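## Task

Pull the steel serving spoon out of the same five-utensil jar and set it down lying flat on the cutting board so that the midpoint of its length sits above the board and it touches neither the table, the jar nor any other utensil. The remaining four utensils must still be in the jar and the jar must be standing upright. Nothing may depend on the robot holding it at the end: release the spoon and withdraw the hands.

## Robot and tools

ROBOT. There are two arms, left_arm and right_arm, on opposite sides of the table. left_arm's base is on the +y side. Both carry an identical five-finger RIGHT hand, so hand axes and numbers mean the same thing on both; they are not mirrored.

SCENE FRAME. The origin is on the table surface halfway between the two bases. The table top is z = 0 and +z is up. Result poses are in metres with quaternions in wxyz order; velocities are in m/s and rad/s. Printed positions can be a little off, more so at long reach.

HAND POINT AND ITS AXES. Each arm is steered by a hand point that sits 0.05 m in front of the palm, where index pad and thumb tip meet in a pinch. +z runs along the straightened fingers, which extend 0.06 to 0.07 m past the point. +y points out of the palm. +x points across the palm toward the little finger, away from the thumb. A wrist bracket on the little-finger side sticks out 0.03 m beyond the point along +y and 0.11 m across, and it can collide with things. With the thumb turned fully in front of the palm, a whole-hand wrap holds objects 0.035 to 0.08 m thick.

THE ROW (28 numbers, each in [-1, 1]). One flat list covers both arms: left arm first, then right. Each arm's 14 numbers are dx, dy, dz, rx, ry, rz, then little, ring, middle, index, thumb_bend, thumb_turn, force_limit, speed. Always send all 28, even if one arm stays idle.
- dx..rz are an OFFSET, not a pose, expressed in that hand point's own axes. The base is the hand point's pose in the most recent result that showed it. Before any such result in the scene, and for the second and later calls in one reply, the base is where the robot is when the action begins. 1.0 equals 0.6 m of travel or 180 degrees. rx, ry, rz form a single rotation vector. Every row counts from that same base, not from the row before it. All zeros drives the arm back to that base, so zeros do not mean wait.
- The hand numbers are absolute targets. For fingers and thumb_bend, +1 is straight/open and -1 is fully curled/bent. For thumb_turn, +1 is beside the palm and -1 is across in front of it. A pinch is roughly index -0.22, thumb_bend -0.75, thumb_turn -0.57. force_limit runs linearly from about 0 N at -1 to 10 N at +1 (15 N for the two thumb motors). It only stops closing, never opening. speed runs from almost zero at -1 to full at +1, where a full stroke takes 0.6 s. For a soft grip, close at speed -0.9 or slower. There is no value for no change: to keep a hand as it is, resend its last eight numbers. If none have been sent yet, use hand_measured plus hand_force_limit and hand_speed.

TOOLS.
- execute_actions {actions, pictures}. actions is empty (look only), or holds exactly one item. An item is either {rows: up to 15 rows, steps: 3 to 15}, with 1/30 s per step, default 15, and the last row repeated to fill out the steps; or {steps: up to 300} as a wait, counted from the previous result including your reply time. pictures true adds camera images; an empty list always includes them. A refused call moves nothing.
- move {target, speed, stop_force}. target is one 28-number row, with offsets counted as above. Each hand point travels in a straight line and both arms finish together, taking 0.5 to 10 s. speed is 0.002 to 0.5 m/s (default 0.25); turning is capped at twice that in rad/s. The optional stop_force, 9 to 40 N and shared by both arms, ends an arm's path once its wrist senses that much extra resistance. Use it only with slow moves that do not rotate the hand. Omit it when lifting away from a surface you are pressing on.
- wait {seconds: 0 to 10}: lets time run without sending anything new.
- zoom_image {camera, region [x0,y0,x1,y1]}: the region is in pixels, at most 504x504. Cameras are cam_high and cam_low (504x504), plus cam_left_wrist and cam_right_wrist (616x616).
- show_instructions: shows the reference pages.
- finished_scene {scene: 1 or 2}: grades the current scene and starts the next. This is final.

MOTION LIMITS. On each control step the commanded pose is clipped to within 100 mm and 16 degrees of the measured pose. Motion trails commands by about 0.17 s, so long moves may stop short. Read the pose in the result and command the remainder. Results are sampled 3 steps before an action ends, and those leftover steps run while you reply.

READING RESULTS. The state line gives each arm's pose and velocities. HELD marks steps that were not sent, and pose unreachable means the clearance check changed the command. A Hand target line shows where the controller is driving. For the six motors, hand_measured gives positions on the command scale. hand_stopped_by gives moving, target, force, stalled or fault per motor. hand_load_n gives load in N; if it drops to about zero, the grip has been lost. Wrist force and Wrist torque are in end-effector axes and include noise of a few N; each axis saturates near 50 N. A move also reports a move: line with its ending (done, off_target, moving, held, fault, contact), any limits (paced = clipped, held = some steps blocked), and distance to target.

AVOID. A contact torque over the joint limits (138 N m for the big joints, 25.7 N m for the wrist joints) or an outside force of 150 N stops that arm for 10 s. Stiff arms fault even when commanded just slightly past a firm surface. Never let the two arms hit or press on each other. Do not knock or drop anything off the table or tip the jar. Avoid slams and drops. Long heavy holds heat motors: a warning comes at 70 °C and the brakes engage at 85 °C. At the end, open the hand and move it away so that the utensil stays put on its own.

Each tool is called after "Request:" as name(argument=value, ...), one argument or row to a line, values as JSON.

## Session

Request:
execute_actions(
  actions=[],
)

Request:
show_instructions(
)

Scene clock: 0.00 s of 5600.00 s.
left_arm: end_effector_position=(+0.2911, +0.4773, +0.4819) hand_measured=(+1.000, +1.000, +1.000, +1.000, +1.000, +1.000) hand_load_n=(+0.0, +0.0, +0.0, +0.0, +0.0, +0.0) hand_stopped_by=(target, target, target, target, target, target) hand_force_limit=0.00 hand_speed=-0.80 end_effector_quat_wxyz=(-0.006, +0.398, +0.917, +0.002) end_effector_velocity=(+0.000, -0.000, -0.000) end_effector_angular_velocity=(-0.001, -0.000, -0.002) | right_arm: end_effector_position=(+0.1633, -0.2559, +0.4691) hand_measured=(+1.000, +1.000, +1.000, +1.000, +1.000, +1.000) hand_load_n=(+0.0, +0.0, +0.0, +0.0, +0.0, +0.0) hand_stopped_by=(target, target, target, target, target, target) hand_force_limit=0.00 hand_speed=-0.80 end_effector_quat_wxyz=(+0.004, -0.315, +0.949, +0.001) end_effector_velocity=(-0.000, -0.000, +0.000) end_effector_angular_velocity=(-0.001, -0.000, +0.003)
Joint positions: left_arm=[ 0.558 -1.754  1.359  1.977  1.575 -1.858] | right_arm=[-1.178 -1.721  1.364  1.921  1.57  -1.856]
Joint velocities: left_arm=[ 0.    -0.     0.    -0.001  0.     0.002] | right_arm=[ 0.001  0.    -0.     0.     0.001 -0.002]
Joint torques (N m, as the arm reports them, + toward a larger angle): no reading
Motor temperatures (°C, as the motors report them): left_arm=[31 30 30 39 35 42] | right_arm=[33 29 30 40 36 38]
Wrist force (N, on the end effector, along its own x y z axes, offset not removed): no reading
Wrist torque (N m, same axes, about the end effector's origin, offset not removed): no reading
Hand target (left_arm): +0.291, +0.477, +0.482; -0.006, +0.398, +0.917, +0.002
Hand target (right_arm): +0.163, -0.256, +0.469; +0.004, -0.315, +0.949, +0.001

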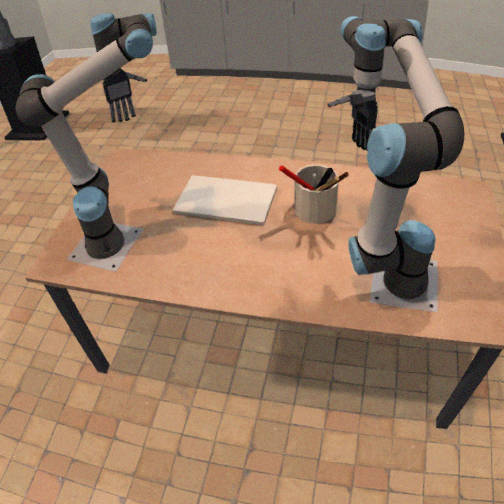

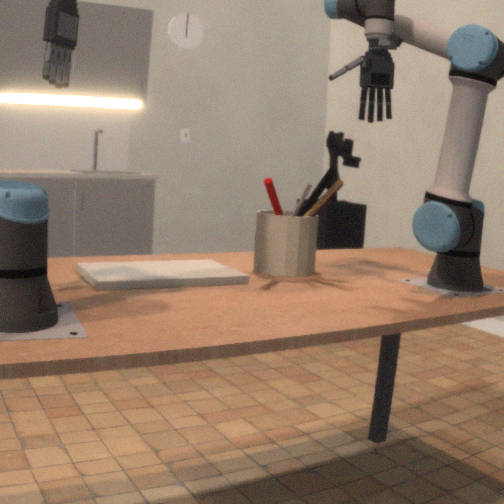

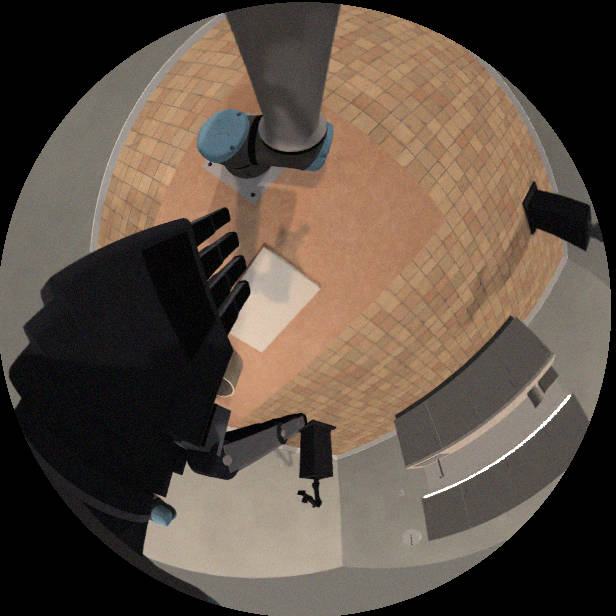

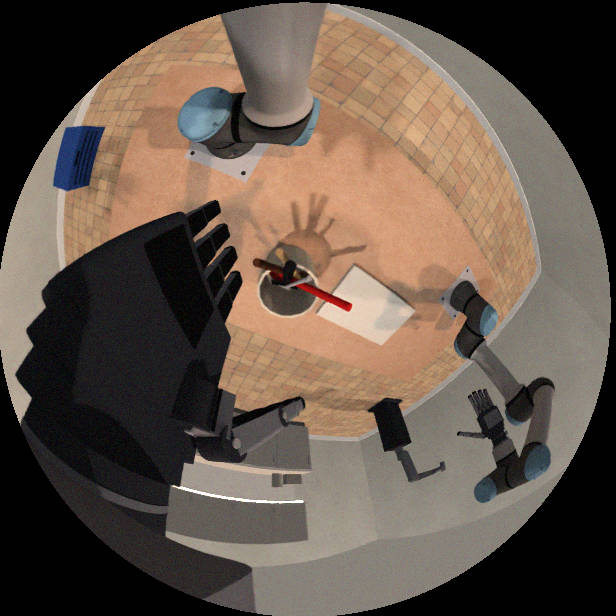

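Reference images for this scene: FIVE-FINGER HAND page 1.

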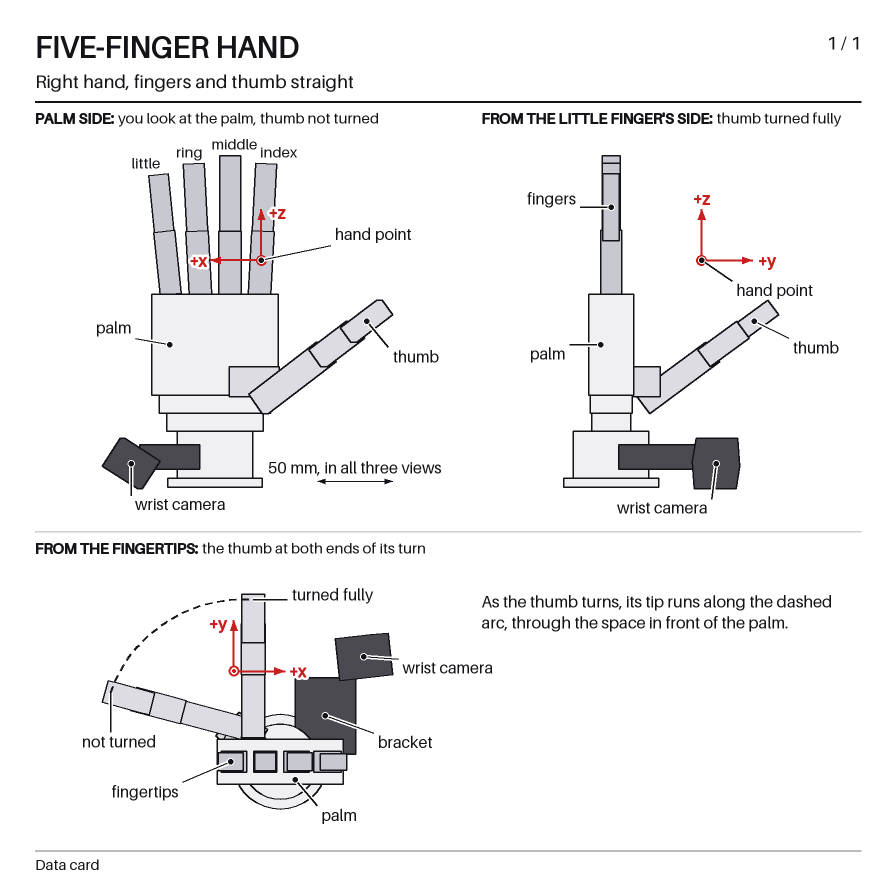

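Request:
zoom_image(
  camera="cam_low",
  region=[230,150,380,290],
)

Request:
zoom_image(
  camera="cam_high",
  region=[260,140,380,240],
)

Request:
zoom_image(
  camera="cam_right_wrist",
  region=[230,230,380,340],
)

Region (230, 150, 380, 290) of cam_low's 504x504 image, scaled by 3.360, with more detail than that image has; it fills the top 470 rows of this view, and the rest is white.

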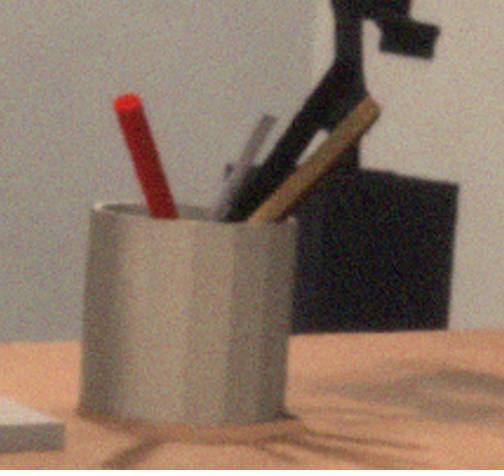

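Region (260, 140, 380, 240) of cam_high's 504x504 image, scaled by 4.200, with more detail than that image has.

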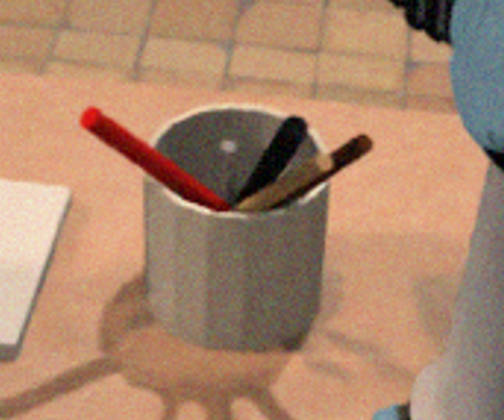

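Region (230, 230, 380, 340) of cam_right_wrist's 616x616 image, scaled by 3.360, with more detail than that image has; it fills the top 370 rows of this view, and the rest is white.

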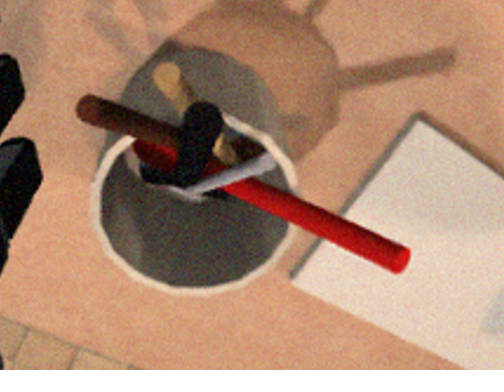

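Request:
move(
  target=[0,0,0,0,0,0,1,1,1,1,1,1,0,-0.8,-0.079,0.224,0.282,-0.53,0.265,0.53,-0.9,-0.9,-0.9,0.3,-0.65,-0.6,1,0.3],
  speed=0.1,
)

Scene clock: 10.80 s of 5600.00 s.
left_arm: end_effector_position=(+0.2911, +0.4773, +0.4819) hand_measured=(+1.000, +1.000, +1.000, +1.000, +1.000, +1.000) hand_load_n=(+0.0, +0.0, +0.0, +0.0, +0.0, +0.0) hand_stopped_by=(target, target, target, target, target, target) hand_force_limit=0.00 hand_speed=-0.80 end_effector_quat_wxyz=(-0.006, +0.398, +0.917, +0.002) end_effector_velocity=(-0.000, +0.000, +0.000) end_effector_angular_velocity=(-0.000, -0.000, -0.000) | right_arm: end_effector_position=(+0.1291, -0.1467, +0.3345) hand_measured=(-0.900, -0.900, -0.900, +0.300, -0.650, -0.600) hand_load_n=(+0.0, +0.0, +0.0, +0.0, +0.0, +0.0) hand_stopped_by=(target, target, target, target, target, target) hand_force_limit=1.00 hand_speed=0.30 end_effector_quat_wxyz=(-0.441, +0.356, +0.694, +0.444) end_effector_velocity=(+0.000, +0.001, -0.001) end_effector_angular_velocity=(+0.004, +0.011, -0.010)
Joint positions: left_arm=[ 0.558 -1.754  1.359  1.977  1.575 -1.858] | right_arm=[-1.643 -1.965  2.634  1.971  0.467 -1.43 ]
Joint velocities: left_arm=[-0.    -0.001 -0.     0.001 -0.    -0.   ] | right_arm=[ 0.009  0.006  0.005 -0.013 -0.019  0.015]
Joint torques (N m, as the arm reports them, + toward a larger angle): left_arm=[ -0.19  -9.53 -20.07   2.11   0.09  -0.02] | right_arm=[14.69 10.69 -6.23 -0.68 -2.82  2.38]
Motor temperatures (°C, as the motors report them): left_arm=[31 30 30 39 35 42] | right_arm=[33 29 30 40 36 38]
Wrist force (N, on the end effector, along its own x y z axes, offset not removed): left_arm=[0.3 -0.8 0.4] | right_arm=[0.1 2.9 3.5]
Wrist torque (N m, same axes, about the end effector's origin, offset not removed): left_arm=[-0.13 -0.31 0.05] | right_arm=[0.27 -0.17 0.01]
Hand target (left_arm): +0.291, +0.477, +0.482; -0.006, +0.398, +0.917, +0.002
Hand target (right_arm): +0.129, -0.146, +0.334; -0.441, +0.357, +0.693, +0.444
Off the commanded pose (left_arm): 0.000 m, 0 deg.
Off the commanded pose (right_arm): 0.045 m, 29 deg.
Kept back: nothing.
move: off_target (right_arm; path cut at 10 s)

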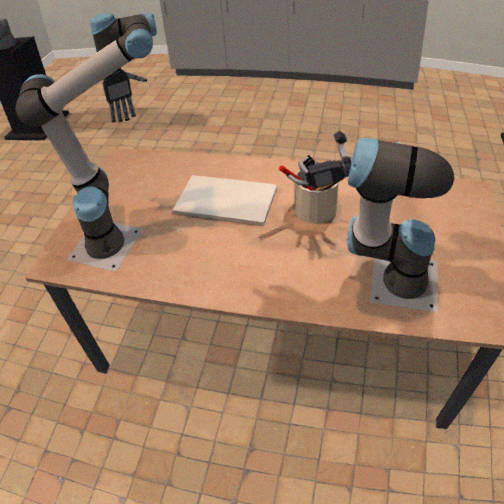

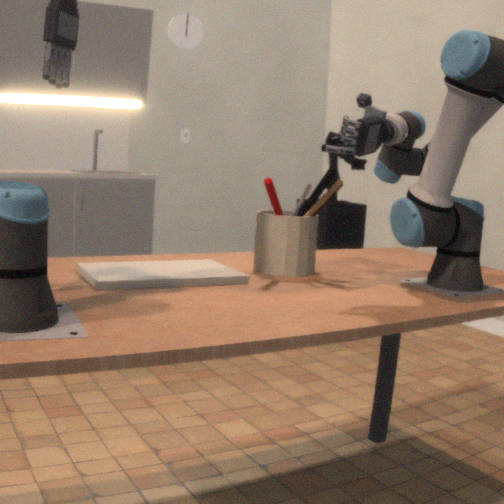

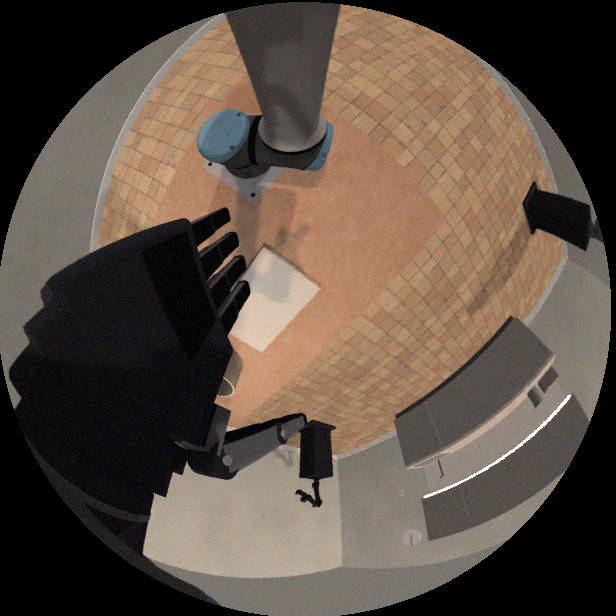

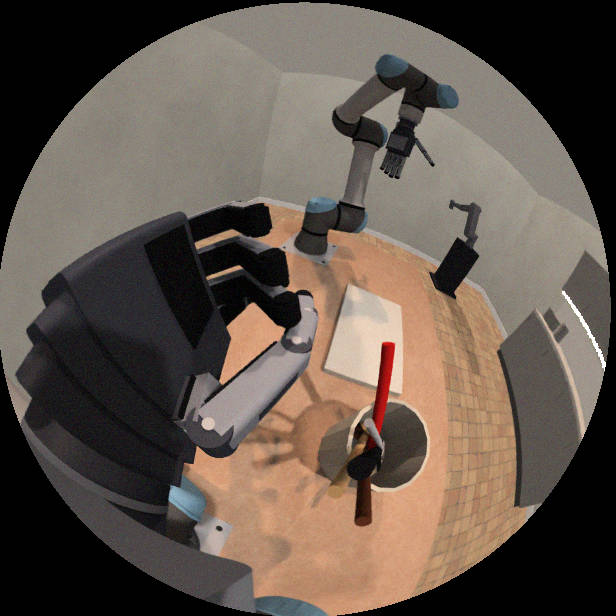

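Request:
move(
  target=[-0.443,-0.69,0.203,0.417,-0.331,-0.331,-0.9,-0.9,-0.9,0.3,-0.65,-0.6,1,0.3,0.165,-0.01,-0.23,0,0,0,-0.9,-0.9,-0.9,0.3,-0.65,-0.6,1,0.3],
  speed=0.12,
)

Scene clock: 20.03 s of 5600.00 s.
left_arm: end_effector_position=(+0.1694, +0.0018, +0.3577) hand_measured=(-0.900, -0.900, -0.900, +0.300, -0.650, -0.600) hand_load_n=(+0.0, +0.0, +0.0, +0.0, +0.0, +0.0) hand_stopped_by=(target, target, target, target, target, target) hand_force_limit=1.00 hand_speed=0.30 end_effector_quat_wxyz=(+0.180, -0.187, +0.686, -0.679) end_effector_velocity=(-0.001, -0.003, +0.000) end_effector_angular_velocity=(-0.012, +0.001, +0.003) | right_arm: end_effector_position=(+0.1307, -0.2670, +0.4542) hand_measured=(-0.900, -0.900, -0.900, +0.300, -0.650, -0.600) hand_load_n=(+0.0, +0.0, +0.0, +0.0, +0.0, +0.0) hand_stopped_by=(target, target, target, target, target, target) hand_force_limit=1.00 hand_speed=0.30 end_effector_quat_wxyz=(-0.466, +0.334, +0.703, +0.422) end_effector_velocity=(-0.000, -0.000, +0.000) end_effector_angular_velocity=(+0.000, -0.001, +0.001)
Joint positions: left_arm=[-0.309 -1.69   1.853 -0.144  0.644 -3.164] | right_arm=[-3.064 -2.607  2.499  3.024  1.913 -1.941]
Joint velocities: left_arm=[-0.002  0.004  0.002 -0.022 -0.005  0.006] | right_arm=[-0.05  -0.023  0.     0.019  0.049 -0.013]
Joint torques (N m, as the arm reports them, + toward a larger angle): left_arm=[ -8.28  -6.01 -15.08  -3.35  -2.3    2.35] | right_arm=[-15.16   7.47 -23.9    4.93   2.31  -2.39]
Motor temperatures (°C, as the motors report them): left_arm=[31 30 30 39 35 42] | right_arm=[33 29 30 40 36 38]
Wrist force (N, on the end effector, along its own x y z axes, offset not removed): left_arm=[1.2 -0.8 -0.4] | right_arm=[0.9 2.2 2.5]
Wrist torque (N m, same axes, about the end effector's origin, offset not removed): left_arm=[-0.02 -0.33 0.20] | right_arm=[0.32 -0.43 0.10]
Hand target (left_arm): +0.169, +0.001, +0.358; +0.180, -0.187, +0.686, -0.680
Hand target (right_arm): +0.131, -0.267, +0.454; -0.466, +0.334, +0.703, +0.422
Off the commanded pose (left_arm): 0.001 m, 0 deg.
Off the commanded pose (right_arm): 0.001 m, 5 deg.
Kept back: nothing.
move: off_target (right_arm)

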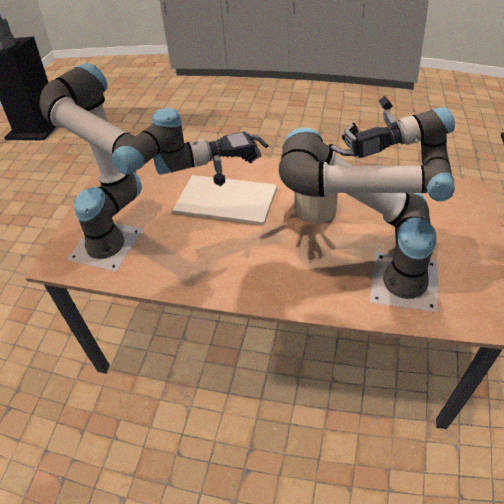

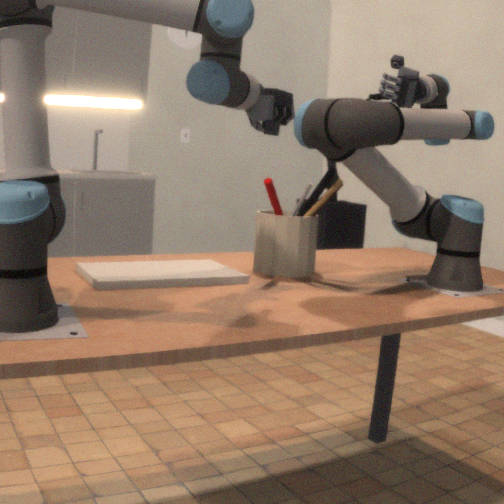

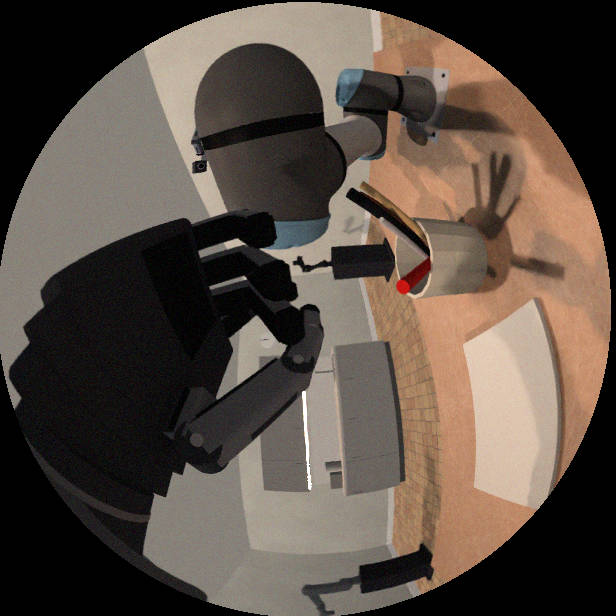

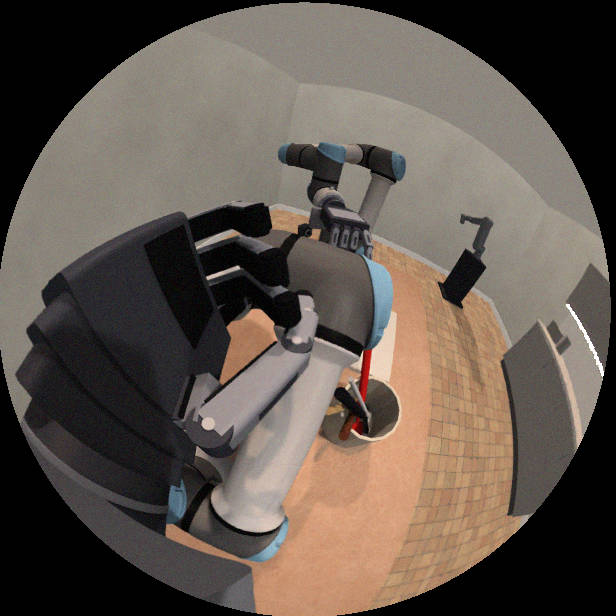

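Request:
move(
  target=[0,0,0,0,0,0,-0.9,-0.9,-0.9,0.3,-0.65,-0.6,1,0.3,0.137,-0.025,-0.275,0,0,0,-0.9,-0.9,-0.9,0.3,-0.65,-0.6,1,0.3],
  speed=0.05,
)

Scene clock: 24.43 s of 5600.00 s.
left_arm: end_effector_position=(+0.1694, +0.0018, +0.3577) hand_measured=(-0.900, -0.900, -0.900, +0.300, -0.650, -0.600) hand_load_n=(+0.0, +0.0, +0.0, +0.0, +0.0, +0.0) hand_stopped_by=(target, target, target, target, target, target) hand_force_limit=1.00 hand_speed=0.30 end_effector_quat_wxyz=(+0.180, -0.187, +0.686, -0.679) end_effector_velocity=(-0.001, -0.000, +0.000) end_effector_angular_velocity=(-0.001, +0.001, -0.002) | right_arm: end_effector_position=(+0.1505, -0.4160, +0.5614) hand_measured=(-0.900, -0.900, -0.900, +0.300, -0.650, -0.600) hand_load_n=(+0.0, +0.0, +0.0, +0.0, +0.0, +0.0) hand_stopped_by=(target, target, target, target, target, target) hand_force_limit=1.00 hand_speed=0.30 end_effector_quat_wxyz=(-0.465, +0.334, +0.703, +0.422) end_effector_velocity=(+0.001, -0.002, +0.001) end_effector_angular_velocity=(-0.000, +0.001, -0.002)
Joint positions: left_arm=[-0.309 -1.69   1.853 -0.144  0.644 -3.164] | right_arm=[-2.977 -2.078  2.092  2.908  1.828 -1.921]
Joint velocities: left_arm=[-0.001 -0.    -0.    -0.     0.001 -0.001] | right_arm=[-0.001  0.005 -0.006  0.001 -0.001  0.001]
Joint torques (N m, as the arm reports them, + toward a larger angle): left_arm=[  7.3  -28.95 -30.49   1.6    2.39  -2.22] | right_arm=[ 14.08  12.51 -28.83   4.88  -1.66   2.57]
Motor temperatures (°C, as the motors report them): left_arm=[31 30 30 39 35 42] | right_arm=[33 29 30 40 36 38]
Wrist force (N, on the end effector, along its own x y z axes, offset not removed): left_arm=[0.7 -0.6 2.0] | right_arm=[1.1 1.3 2.5]
Wrist torque (N m, same axes, about the end effector's origin, offset not removed): left_arm=[-0.15 -0.49 0.13] | right_arm=[0.23 -0.45 0.12]
Hand target (left_arm): +0.169, +0.002, +0.358; +0.180, -0.187, +0.686, -0.679
Hand target (right_arm): +0.151, -0.416, +0.562; -0.465, +0.334, +0.703, +0.422
Off the commanded pose (left_arm): 0.000 m, 0 deg.
Off the commanded pose (right_arm): 0.001 m, 0 deg.
Kept back: nothing.
move: done

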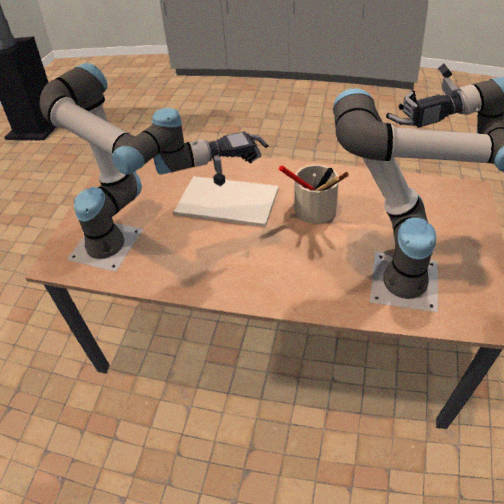

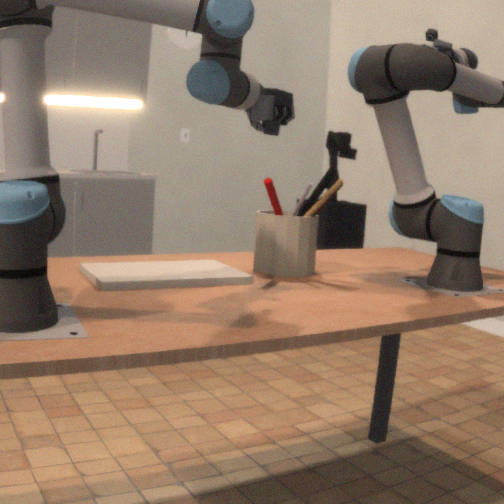

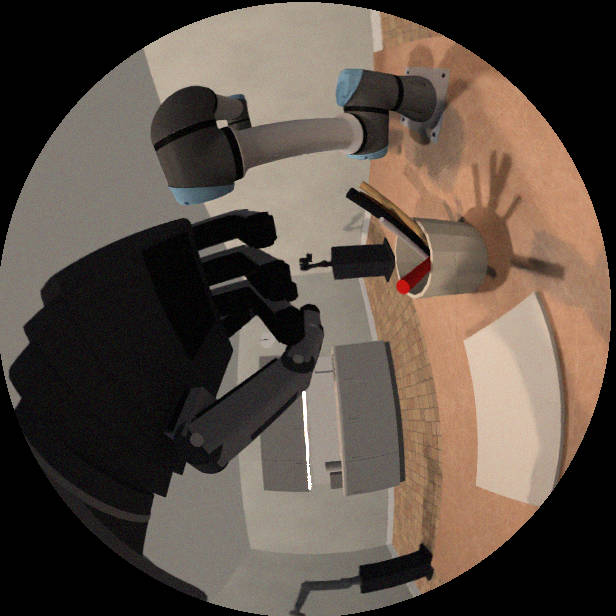

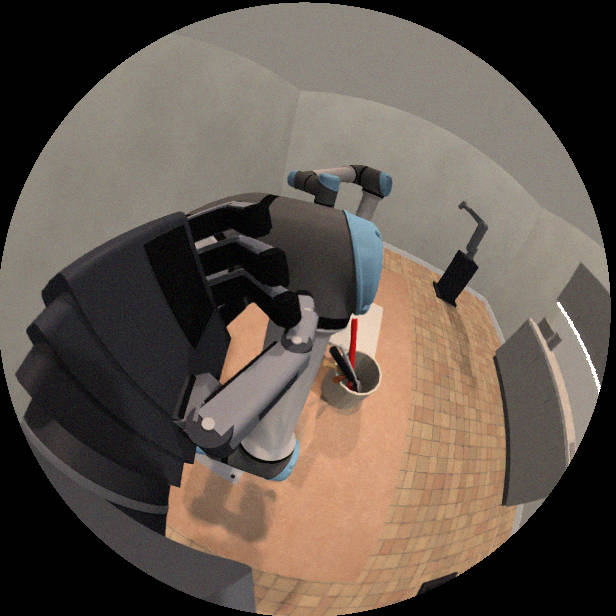

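Request:
move(
  target=[0.03,0.05,0.118,0,0,0,-0.9,-0.9,-0.9,0.3,-0.65,-0.6,1,0.3,0,0,0,0,0,0,-0.9,-0.9,-0.9,0.3,-0.65,-0.6,1,0.3],
  speed=0.06,
)

Request:
zoom_image(
  camera="cam_left_wrist",
  region=[300,130,560,390],
)

Request:
zoom_image(
  camera="cam_low",
  region=[200,80,380,260],
)

Scene clock: 26.47 s of 5600.00 s.
left_arm: end_effector_position=(+0.1887, -0.0680, +0.3271) hand_measured=(-0.900, -0.900, -0.900, +0.300, -0.650, -0.600) hand_load_n=(+0.0, +0.0, +0.0, +0.0, +0.0, +0.0) hand_stopped_by=(target, target, target, target, target, target) hand_force_limit=1.00 hand_speed=0.30 end_effector_quat_wxyz=(+0.180, -0.187, +0.686, -0.679) end_effector_velocity=(+0.001, -0.003, -0.001) end_effector_angular_velocity=(-0.000, +0.000, +0.001) | right_arm: end_effector_position=(+0.1505, -0.4160, +0.5614) hand_measured=(-0.900, -0.900, -0.900, +0.300, -0.650, -0.600) hand_load_n=(+0.0, +0.0, +0.0, +0.0, +0.0, +0.0) hand_stopped_by=(target, target, target, target, target, target) hand_force_limit=1.00 hand_speed=0.30 end_effector_quat_wxyz=(-0.465, +0.334, +0.703, +0.422) end_effector_velocity=(+0.000, +0.000, +0.000) end_effector_angular_velocity=(+0.000, -0.001, -0.000)
Joint positions: left_arm=[-0.196 -1.5    1.748 -0.231  0.756 -3.16 ] | right_arm=[-2.977 -2.078  2.092  2.908  1.828 -1.921]
Joint velocities: left_arm=[ 0.004  0.008 -0.005 -0.003  0.003  0.   ] | right_arm=[-0.001 -0.     0.    -0.    -0.    -0.001]
Joint torques (N m, as the arm reports them, + toward a larger angle): left_arm=[  7.53 -13.96 -30.72  -3.6    2.42   2.31] | right_arm=[ 2.22 -8.49 -9.35 -0.48 -0.26  1.77]
Motor temperatures (°C, as the motors report them): left_arm=[31 30 30 39 35 42] | right_arm=[33 29 30 40 36 38]
Wrist force (N, on the end effector, along its own x y z axes, offset not removed): left_arm=[1.0 -0.5 0.1] | right_arm=[2.0 2.7 2.6]
Wrist torque (N m, same axes, about the end effector's origin, offset not removed): left_arm=[0.02 -0.39 0.25] | right_arm=[0.50 -0.51 0.20]
Hand target (left_arm): +0.189, -0.068, +0.327; +0.180, -0.187, +0.686, -0.679
Hand target (right_arm): +0.151, -0.416, +0.561; -0.465, +0.334, +0.703, +0.422
Off the commanded pose (left_arm): 0.000 m, 0 deg.
Off the commanded pose (right_arm): 0.000 m, 0 deg.
Kept back: nothing.
move: done

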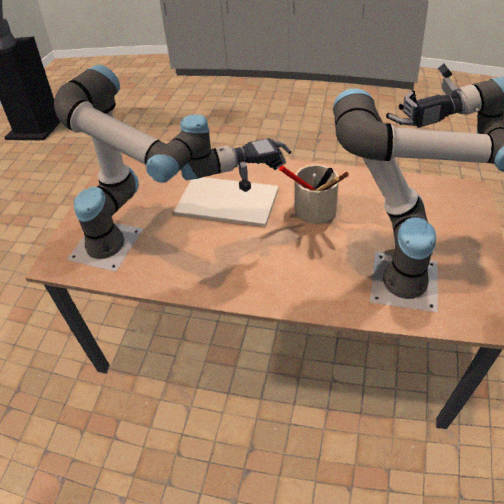

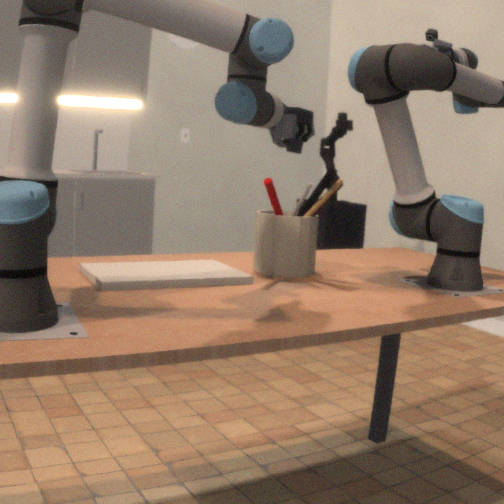

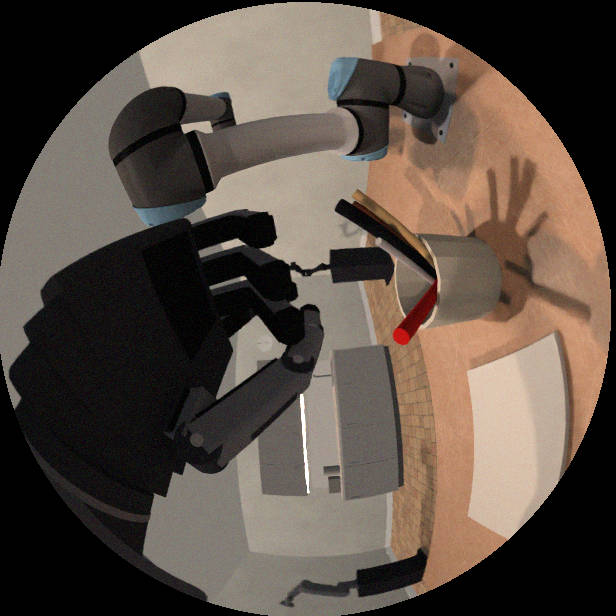

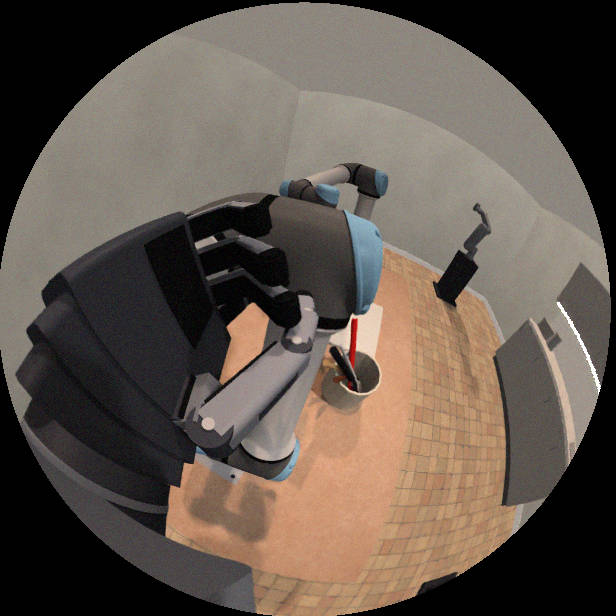

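Region (300, 130, 560, 390) of cam_left_wrist's 616x616 image, scaled by 1.938, with more detail than that image has.

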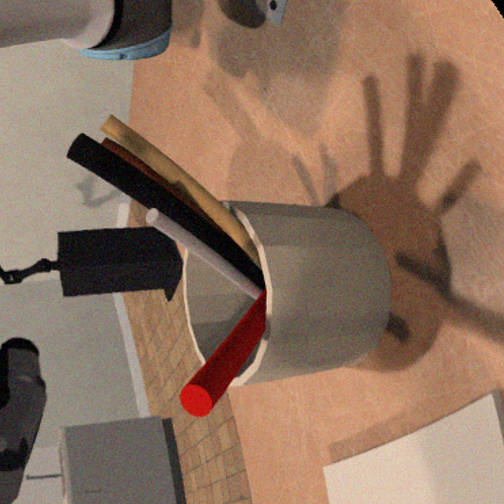

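Region (200, 80, 380, 260) of cam_low's 504x504 image, scaled by 2.800, with more detail than that image has.

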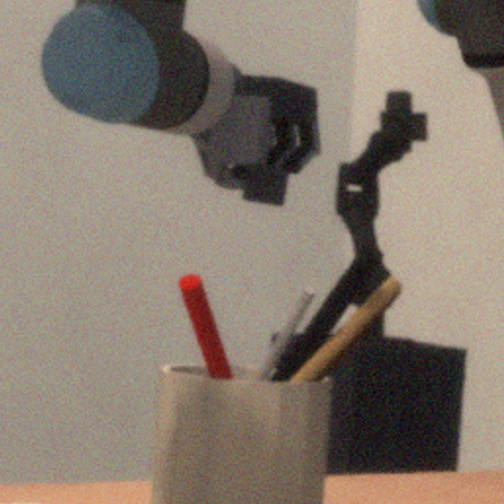

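Request:
move(
  target=[0.021,0.05,0.103,0,0,0,-0.9,-0.9,-0.9,0.3,-0.65,-0.6,1,0.3,0,0,0,0,0,0,-0.9,-0.9,-0.9,0.3,-0.65,-0.6,1,0.3],
  speed=0.05,
)

Scene clock: 28.57 s of 5600.00 s.
left_arm: end_effector_position=(+0.2083, -0.1273, +0.2966) hand_measured=(-0.900, -0.900, -0.900, +0.300, -0.650, -0.600) hand_load_n=(+0.0, +0.0, +0.0, +0.0, +0.0, +0.0) hand_stopped_by=(target, target, target, target, target, target) hand_force_limit=1.00 hand_speed=0.30 end_effector_quat_wxyz=(+0.180, -0.186, +0.686, -0.679) end_effector_velocity=(+0.002, -0.002, -0.000) end_effector_angular_velocity=(-0.001, +0.001, +0.002) | right_arm: end_effector_position=(+0.1505, -0.4160, +0.5614) hand_measured=(-0.900, -0.900, -0.900, +0.300, -0.650, -0.600) hand_load_n=(+0.0, +0.0, +0.0, +0.0, +0.0, +0.0) hand_stopped_by=(target, target, target, target, target, target) hand_force_limit=1.00 hand_speed=0.30 end_effector_quat_wxyz=(-0.465, +0.334, +0.703, +0.422) end_effector_velocity=(-0.000, +0.000, +0.000) end_effector_angular_velocity=(-0.000, +0.000, +0.000)
Joint positions: left_arm=[-0.119 -1.337  1.638 -0.286  0.833 -3.158] | right_arm=[-2.977 -2.078  2.092  2.908  1.828 -1.921]
Joint velocities: left_arm=[ 0.004  0.005 -0.006  0.     0.002 -0.001] | right_arm=[ 0.     0.    -0.     0.     0.     0.001]
Joint torques (N m, as the arm reports them, + toward a larger angle): left_arm=[  9.19 -20.73 -29.49  -3.75   2.3    2.23] | right_arm=[ 1.56 -6.92 -9.96 -0.15  0.03  1.66]
Motor temperatures (°C, as the motors report them): left_arm=[31 30 30 39 35 42] | right_arm=[33 29 30 40 36 38]
Wrist force (N, on the end effector, along its own x y z axes, offset not removed): left_arm=[1.7 -1.7 -0.6] | right_arm=[0.5 3.1 2.2]
Wrist torque (N m, same axes, about the end effector's origin, offset not removed): left_arm=[-0.15 -0.50 0.17] | right_arm=[0.40 -0.24 0.01]
Hand target (left_arm): +0.208, -0.128, +0.296; +0.180, -0.186, +0.686, -0.679
Hand target (right_arm): +0.151, -0.416, +0.561; -0.465, +0.334, +0.703, +0.422
Off the commanded pose (left_arm): 0.000 m, 0 deg.
Off the commanded pose (right_arm): 0.000 m, 0 deg.
Kept back: nothing.
move: done

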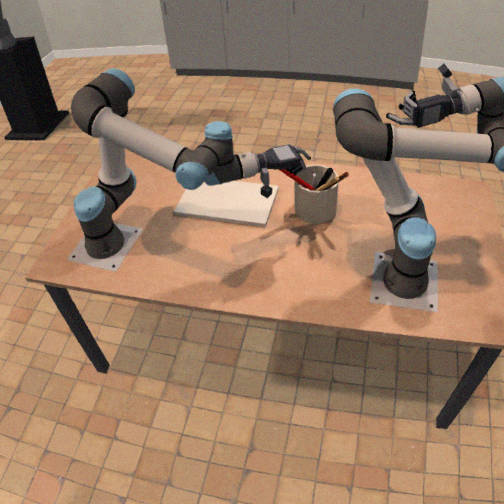

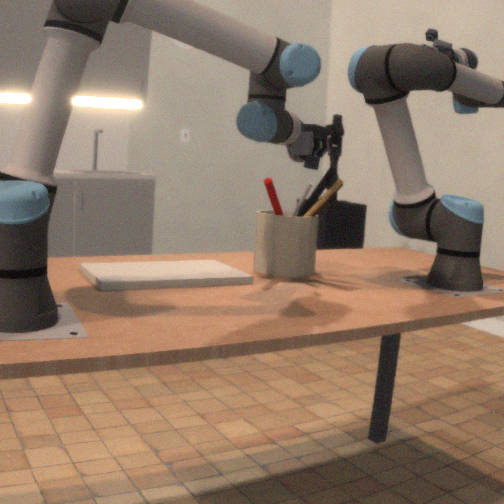

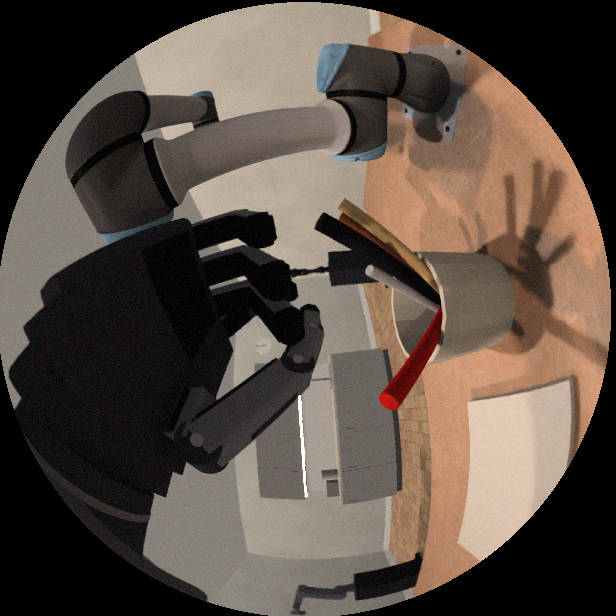

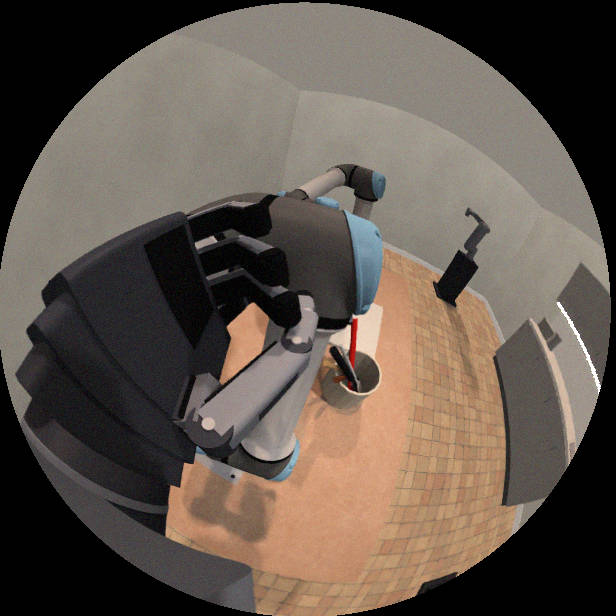

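Request:
move(
  target=[0.03,0.045,0.05,0,0,0,-0.9,-0.9,-0.9,0.3,-0.65,-0.6,1,0.3,0,0,0,0,0,0,-0.9,-0.9,-0.9,0.3,-0.65,-0.6,1,0.3],
  speed=0.03,
)

Request:
zoom_image(
  camera="cam_low",
  region=[220,100,380,240],
)

Request:
zoom_image(
  camera="cam_high",
  region=[240,120,380,240],
)

Scene clock: 30.77 s of 5600.00 s.
left_arm: end_effector_position=(+0.2074, -0.1618, +0.2695) hand_measured=(-0.900, -0.900, -0.900, +0.300, -0.650, -0.600) hand_load_n=(+0.0, +0.0, +0.0, +0.0, +0.0, +0.0) hand_stopped_by=(target, target, target, target, target, target) hand_force_limit=1.00 hand_speed=0.30 end_effector_quat_wxyz=(+0.180, -0.186, +0.686, -0.679) end_effector_velocity=(+0.000, -0.002, -0.001) end_effector_angular_velocity=(-0.001, +0.001, +0.001) | right_arm: end_effector_position=(+0.1505, -0.4160, +0.5614) hand_measured=(-0.900, -0.900, -0.900, +0.300, -0.650, -0.600) hand_load_n=(+0.0, +0.0, +0.0, +0.0, +0.0, +0.0) hand_stopped_by=(target, target, target, target, target, target) hand_force_limit=1.00 hand_speed=0.30 end_effector_quat_wxyz=(-0.465, +0.334, +0.703, +0.422) end_effector_velocity=(-0.000, +0.000, +0.000) end_effector_angular_velocity=(+0.000, -0.001, +0.001)
Joint positions: left_arm=[-0.107 -1.237  1.579 -0.327  0.846 -3.158] | right_arm=[-2.977 -2.078  2.092  2.908  1.828 -1.921]
Joint velocities: left_arm=[ 0.001  0.005 -0.004 -0.002  0.001 -0.001] | right_arm=[ 0.002  0.     0.    -0.    -0.001 -0.001]
Joint torques (N m, as the arm reports them, + toward a larger angle): left_arm=[  6.44 -26.09 -29.92  -3.68   2.18   2.2 ] | right_arm=[ 0.28 -7.3  -9.7   0.06  0.28  1.48]
Motor temperatures (°C, as the motors report them): left_arm=[31 30 30 39 35 42] | right_arm=[33 29 30 40 36 38]
Wrist force (N, on the end effector, along its own x y z axes, offset not removed): left_arm=[0.0 -0.3 1.7] | right_arm=[2.1 3.1 2.5]
Wrist torque (N m, same axes, about the end effector's origin, offset not removed): left_arm=[-0.04 -0.23 0.03] | right_arm=[0.47 -0.51 0.06]
Hand target (left_arm): +0.207, -0.162, +0.269; +0.180, -0.186, +0.686, -0.679
Hand target (right_arm): +0.151, -0.416, +0.561; -0.465, +0.334, +0.703, +0.422
Off the commanded pose (left_arm): 0.000 m, 0 deg.
Off the commanded pose (right_arm): 0.000 m, 0 deg.
Kept back: nothing.
move: done

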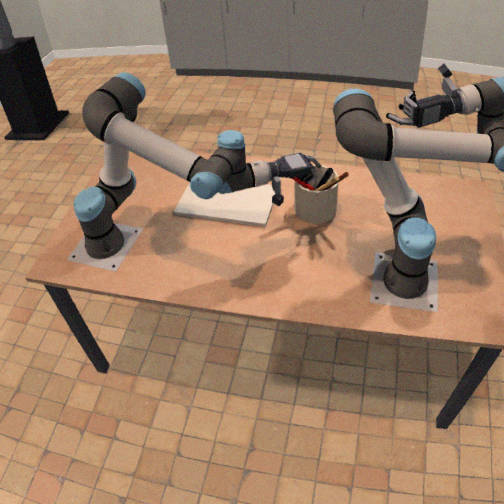

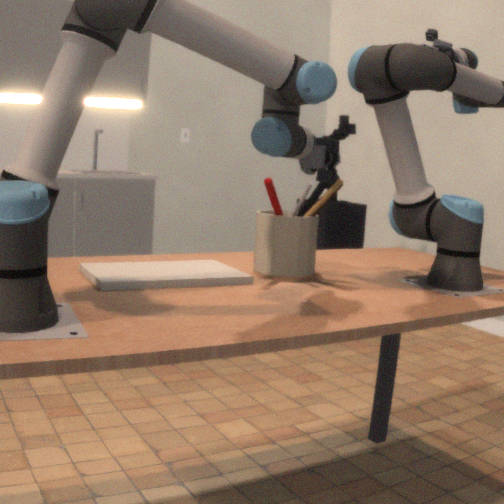

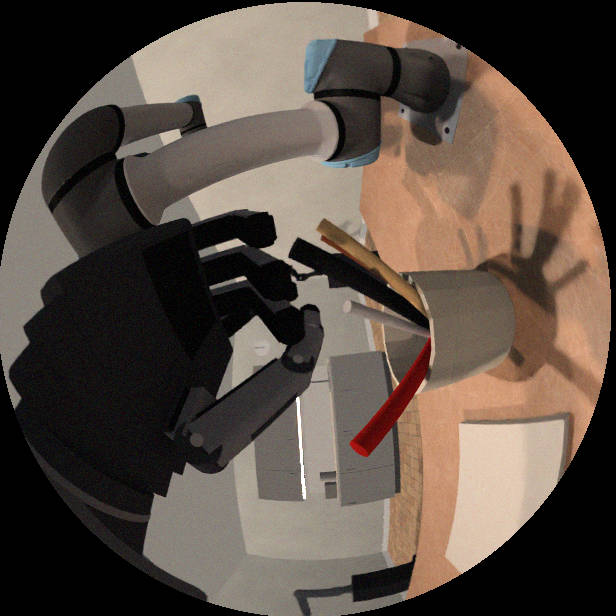

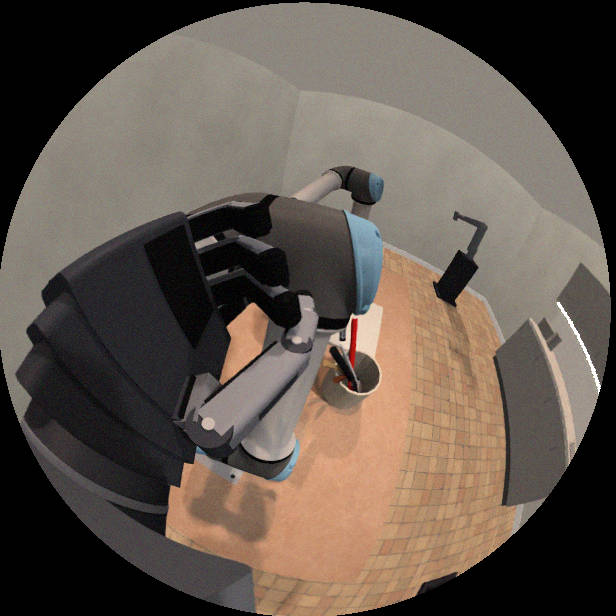

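Region (220, 100, 380, 240) of cam_low's 504x504 image, scaled by 3.150, with more detail than that image has; it fills the top 441 rows of this view, and the rest is white.

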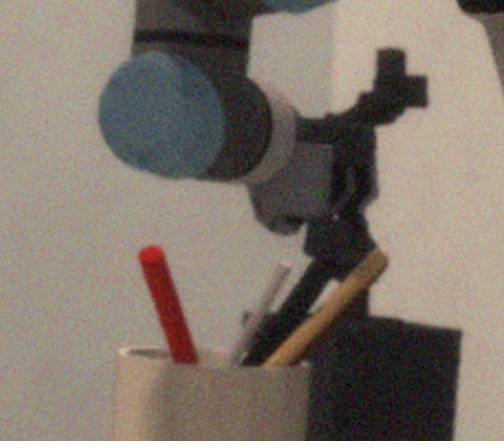

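Region (240, 120, 380, 240) of cam_high's 504x504 image, scaled by 3.600, with more detail than that image has; it fills the top 432 rows of this view, and the rest is white.

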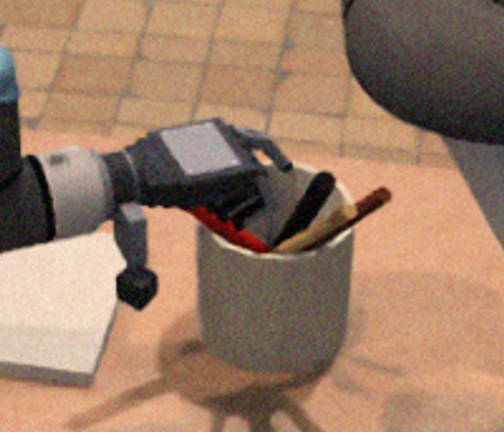

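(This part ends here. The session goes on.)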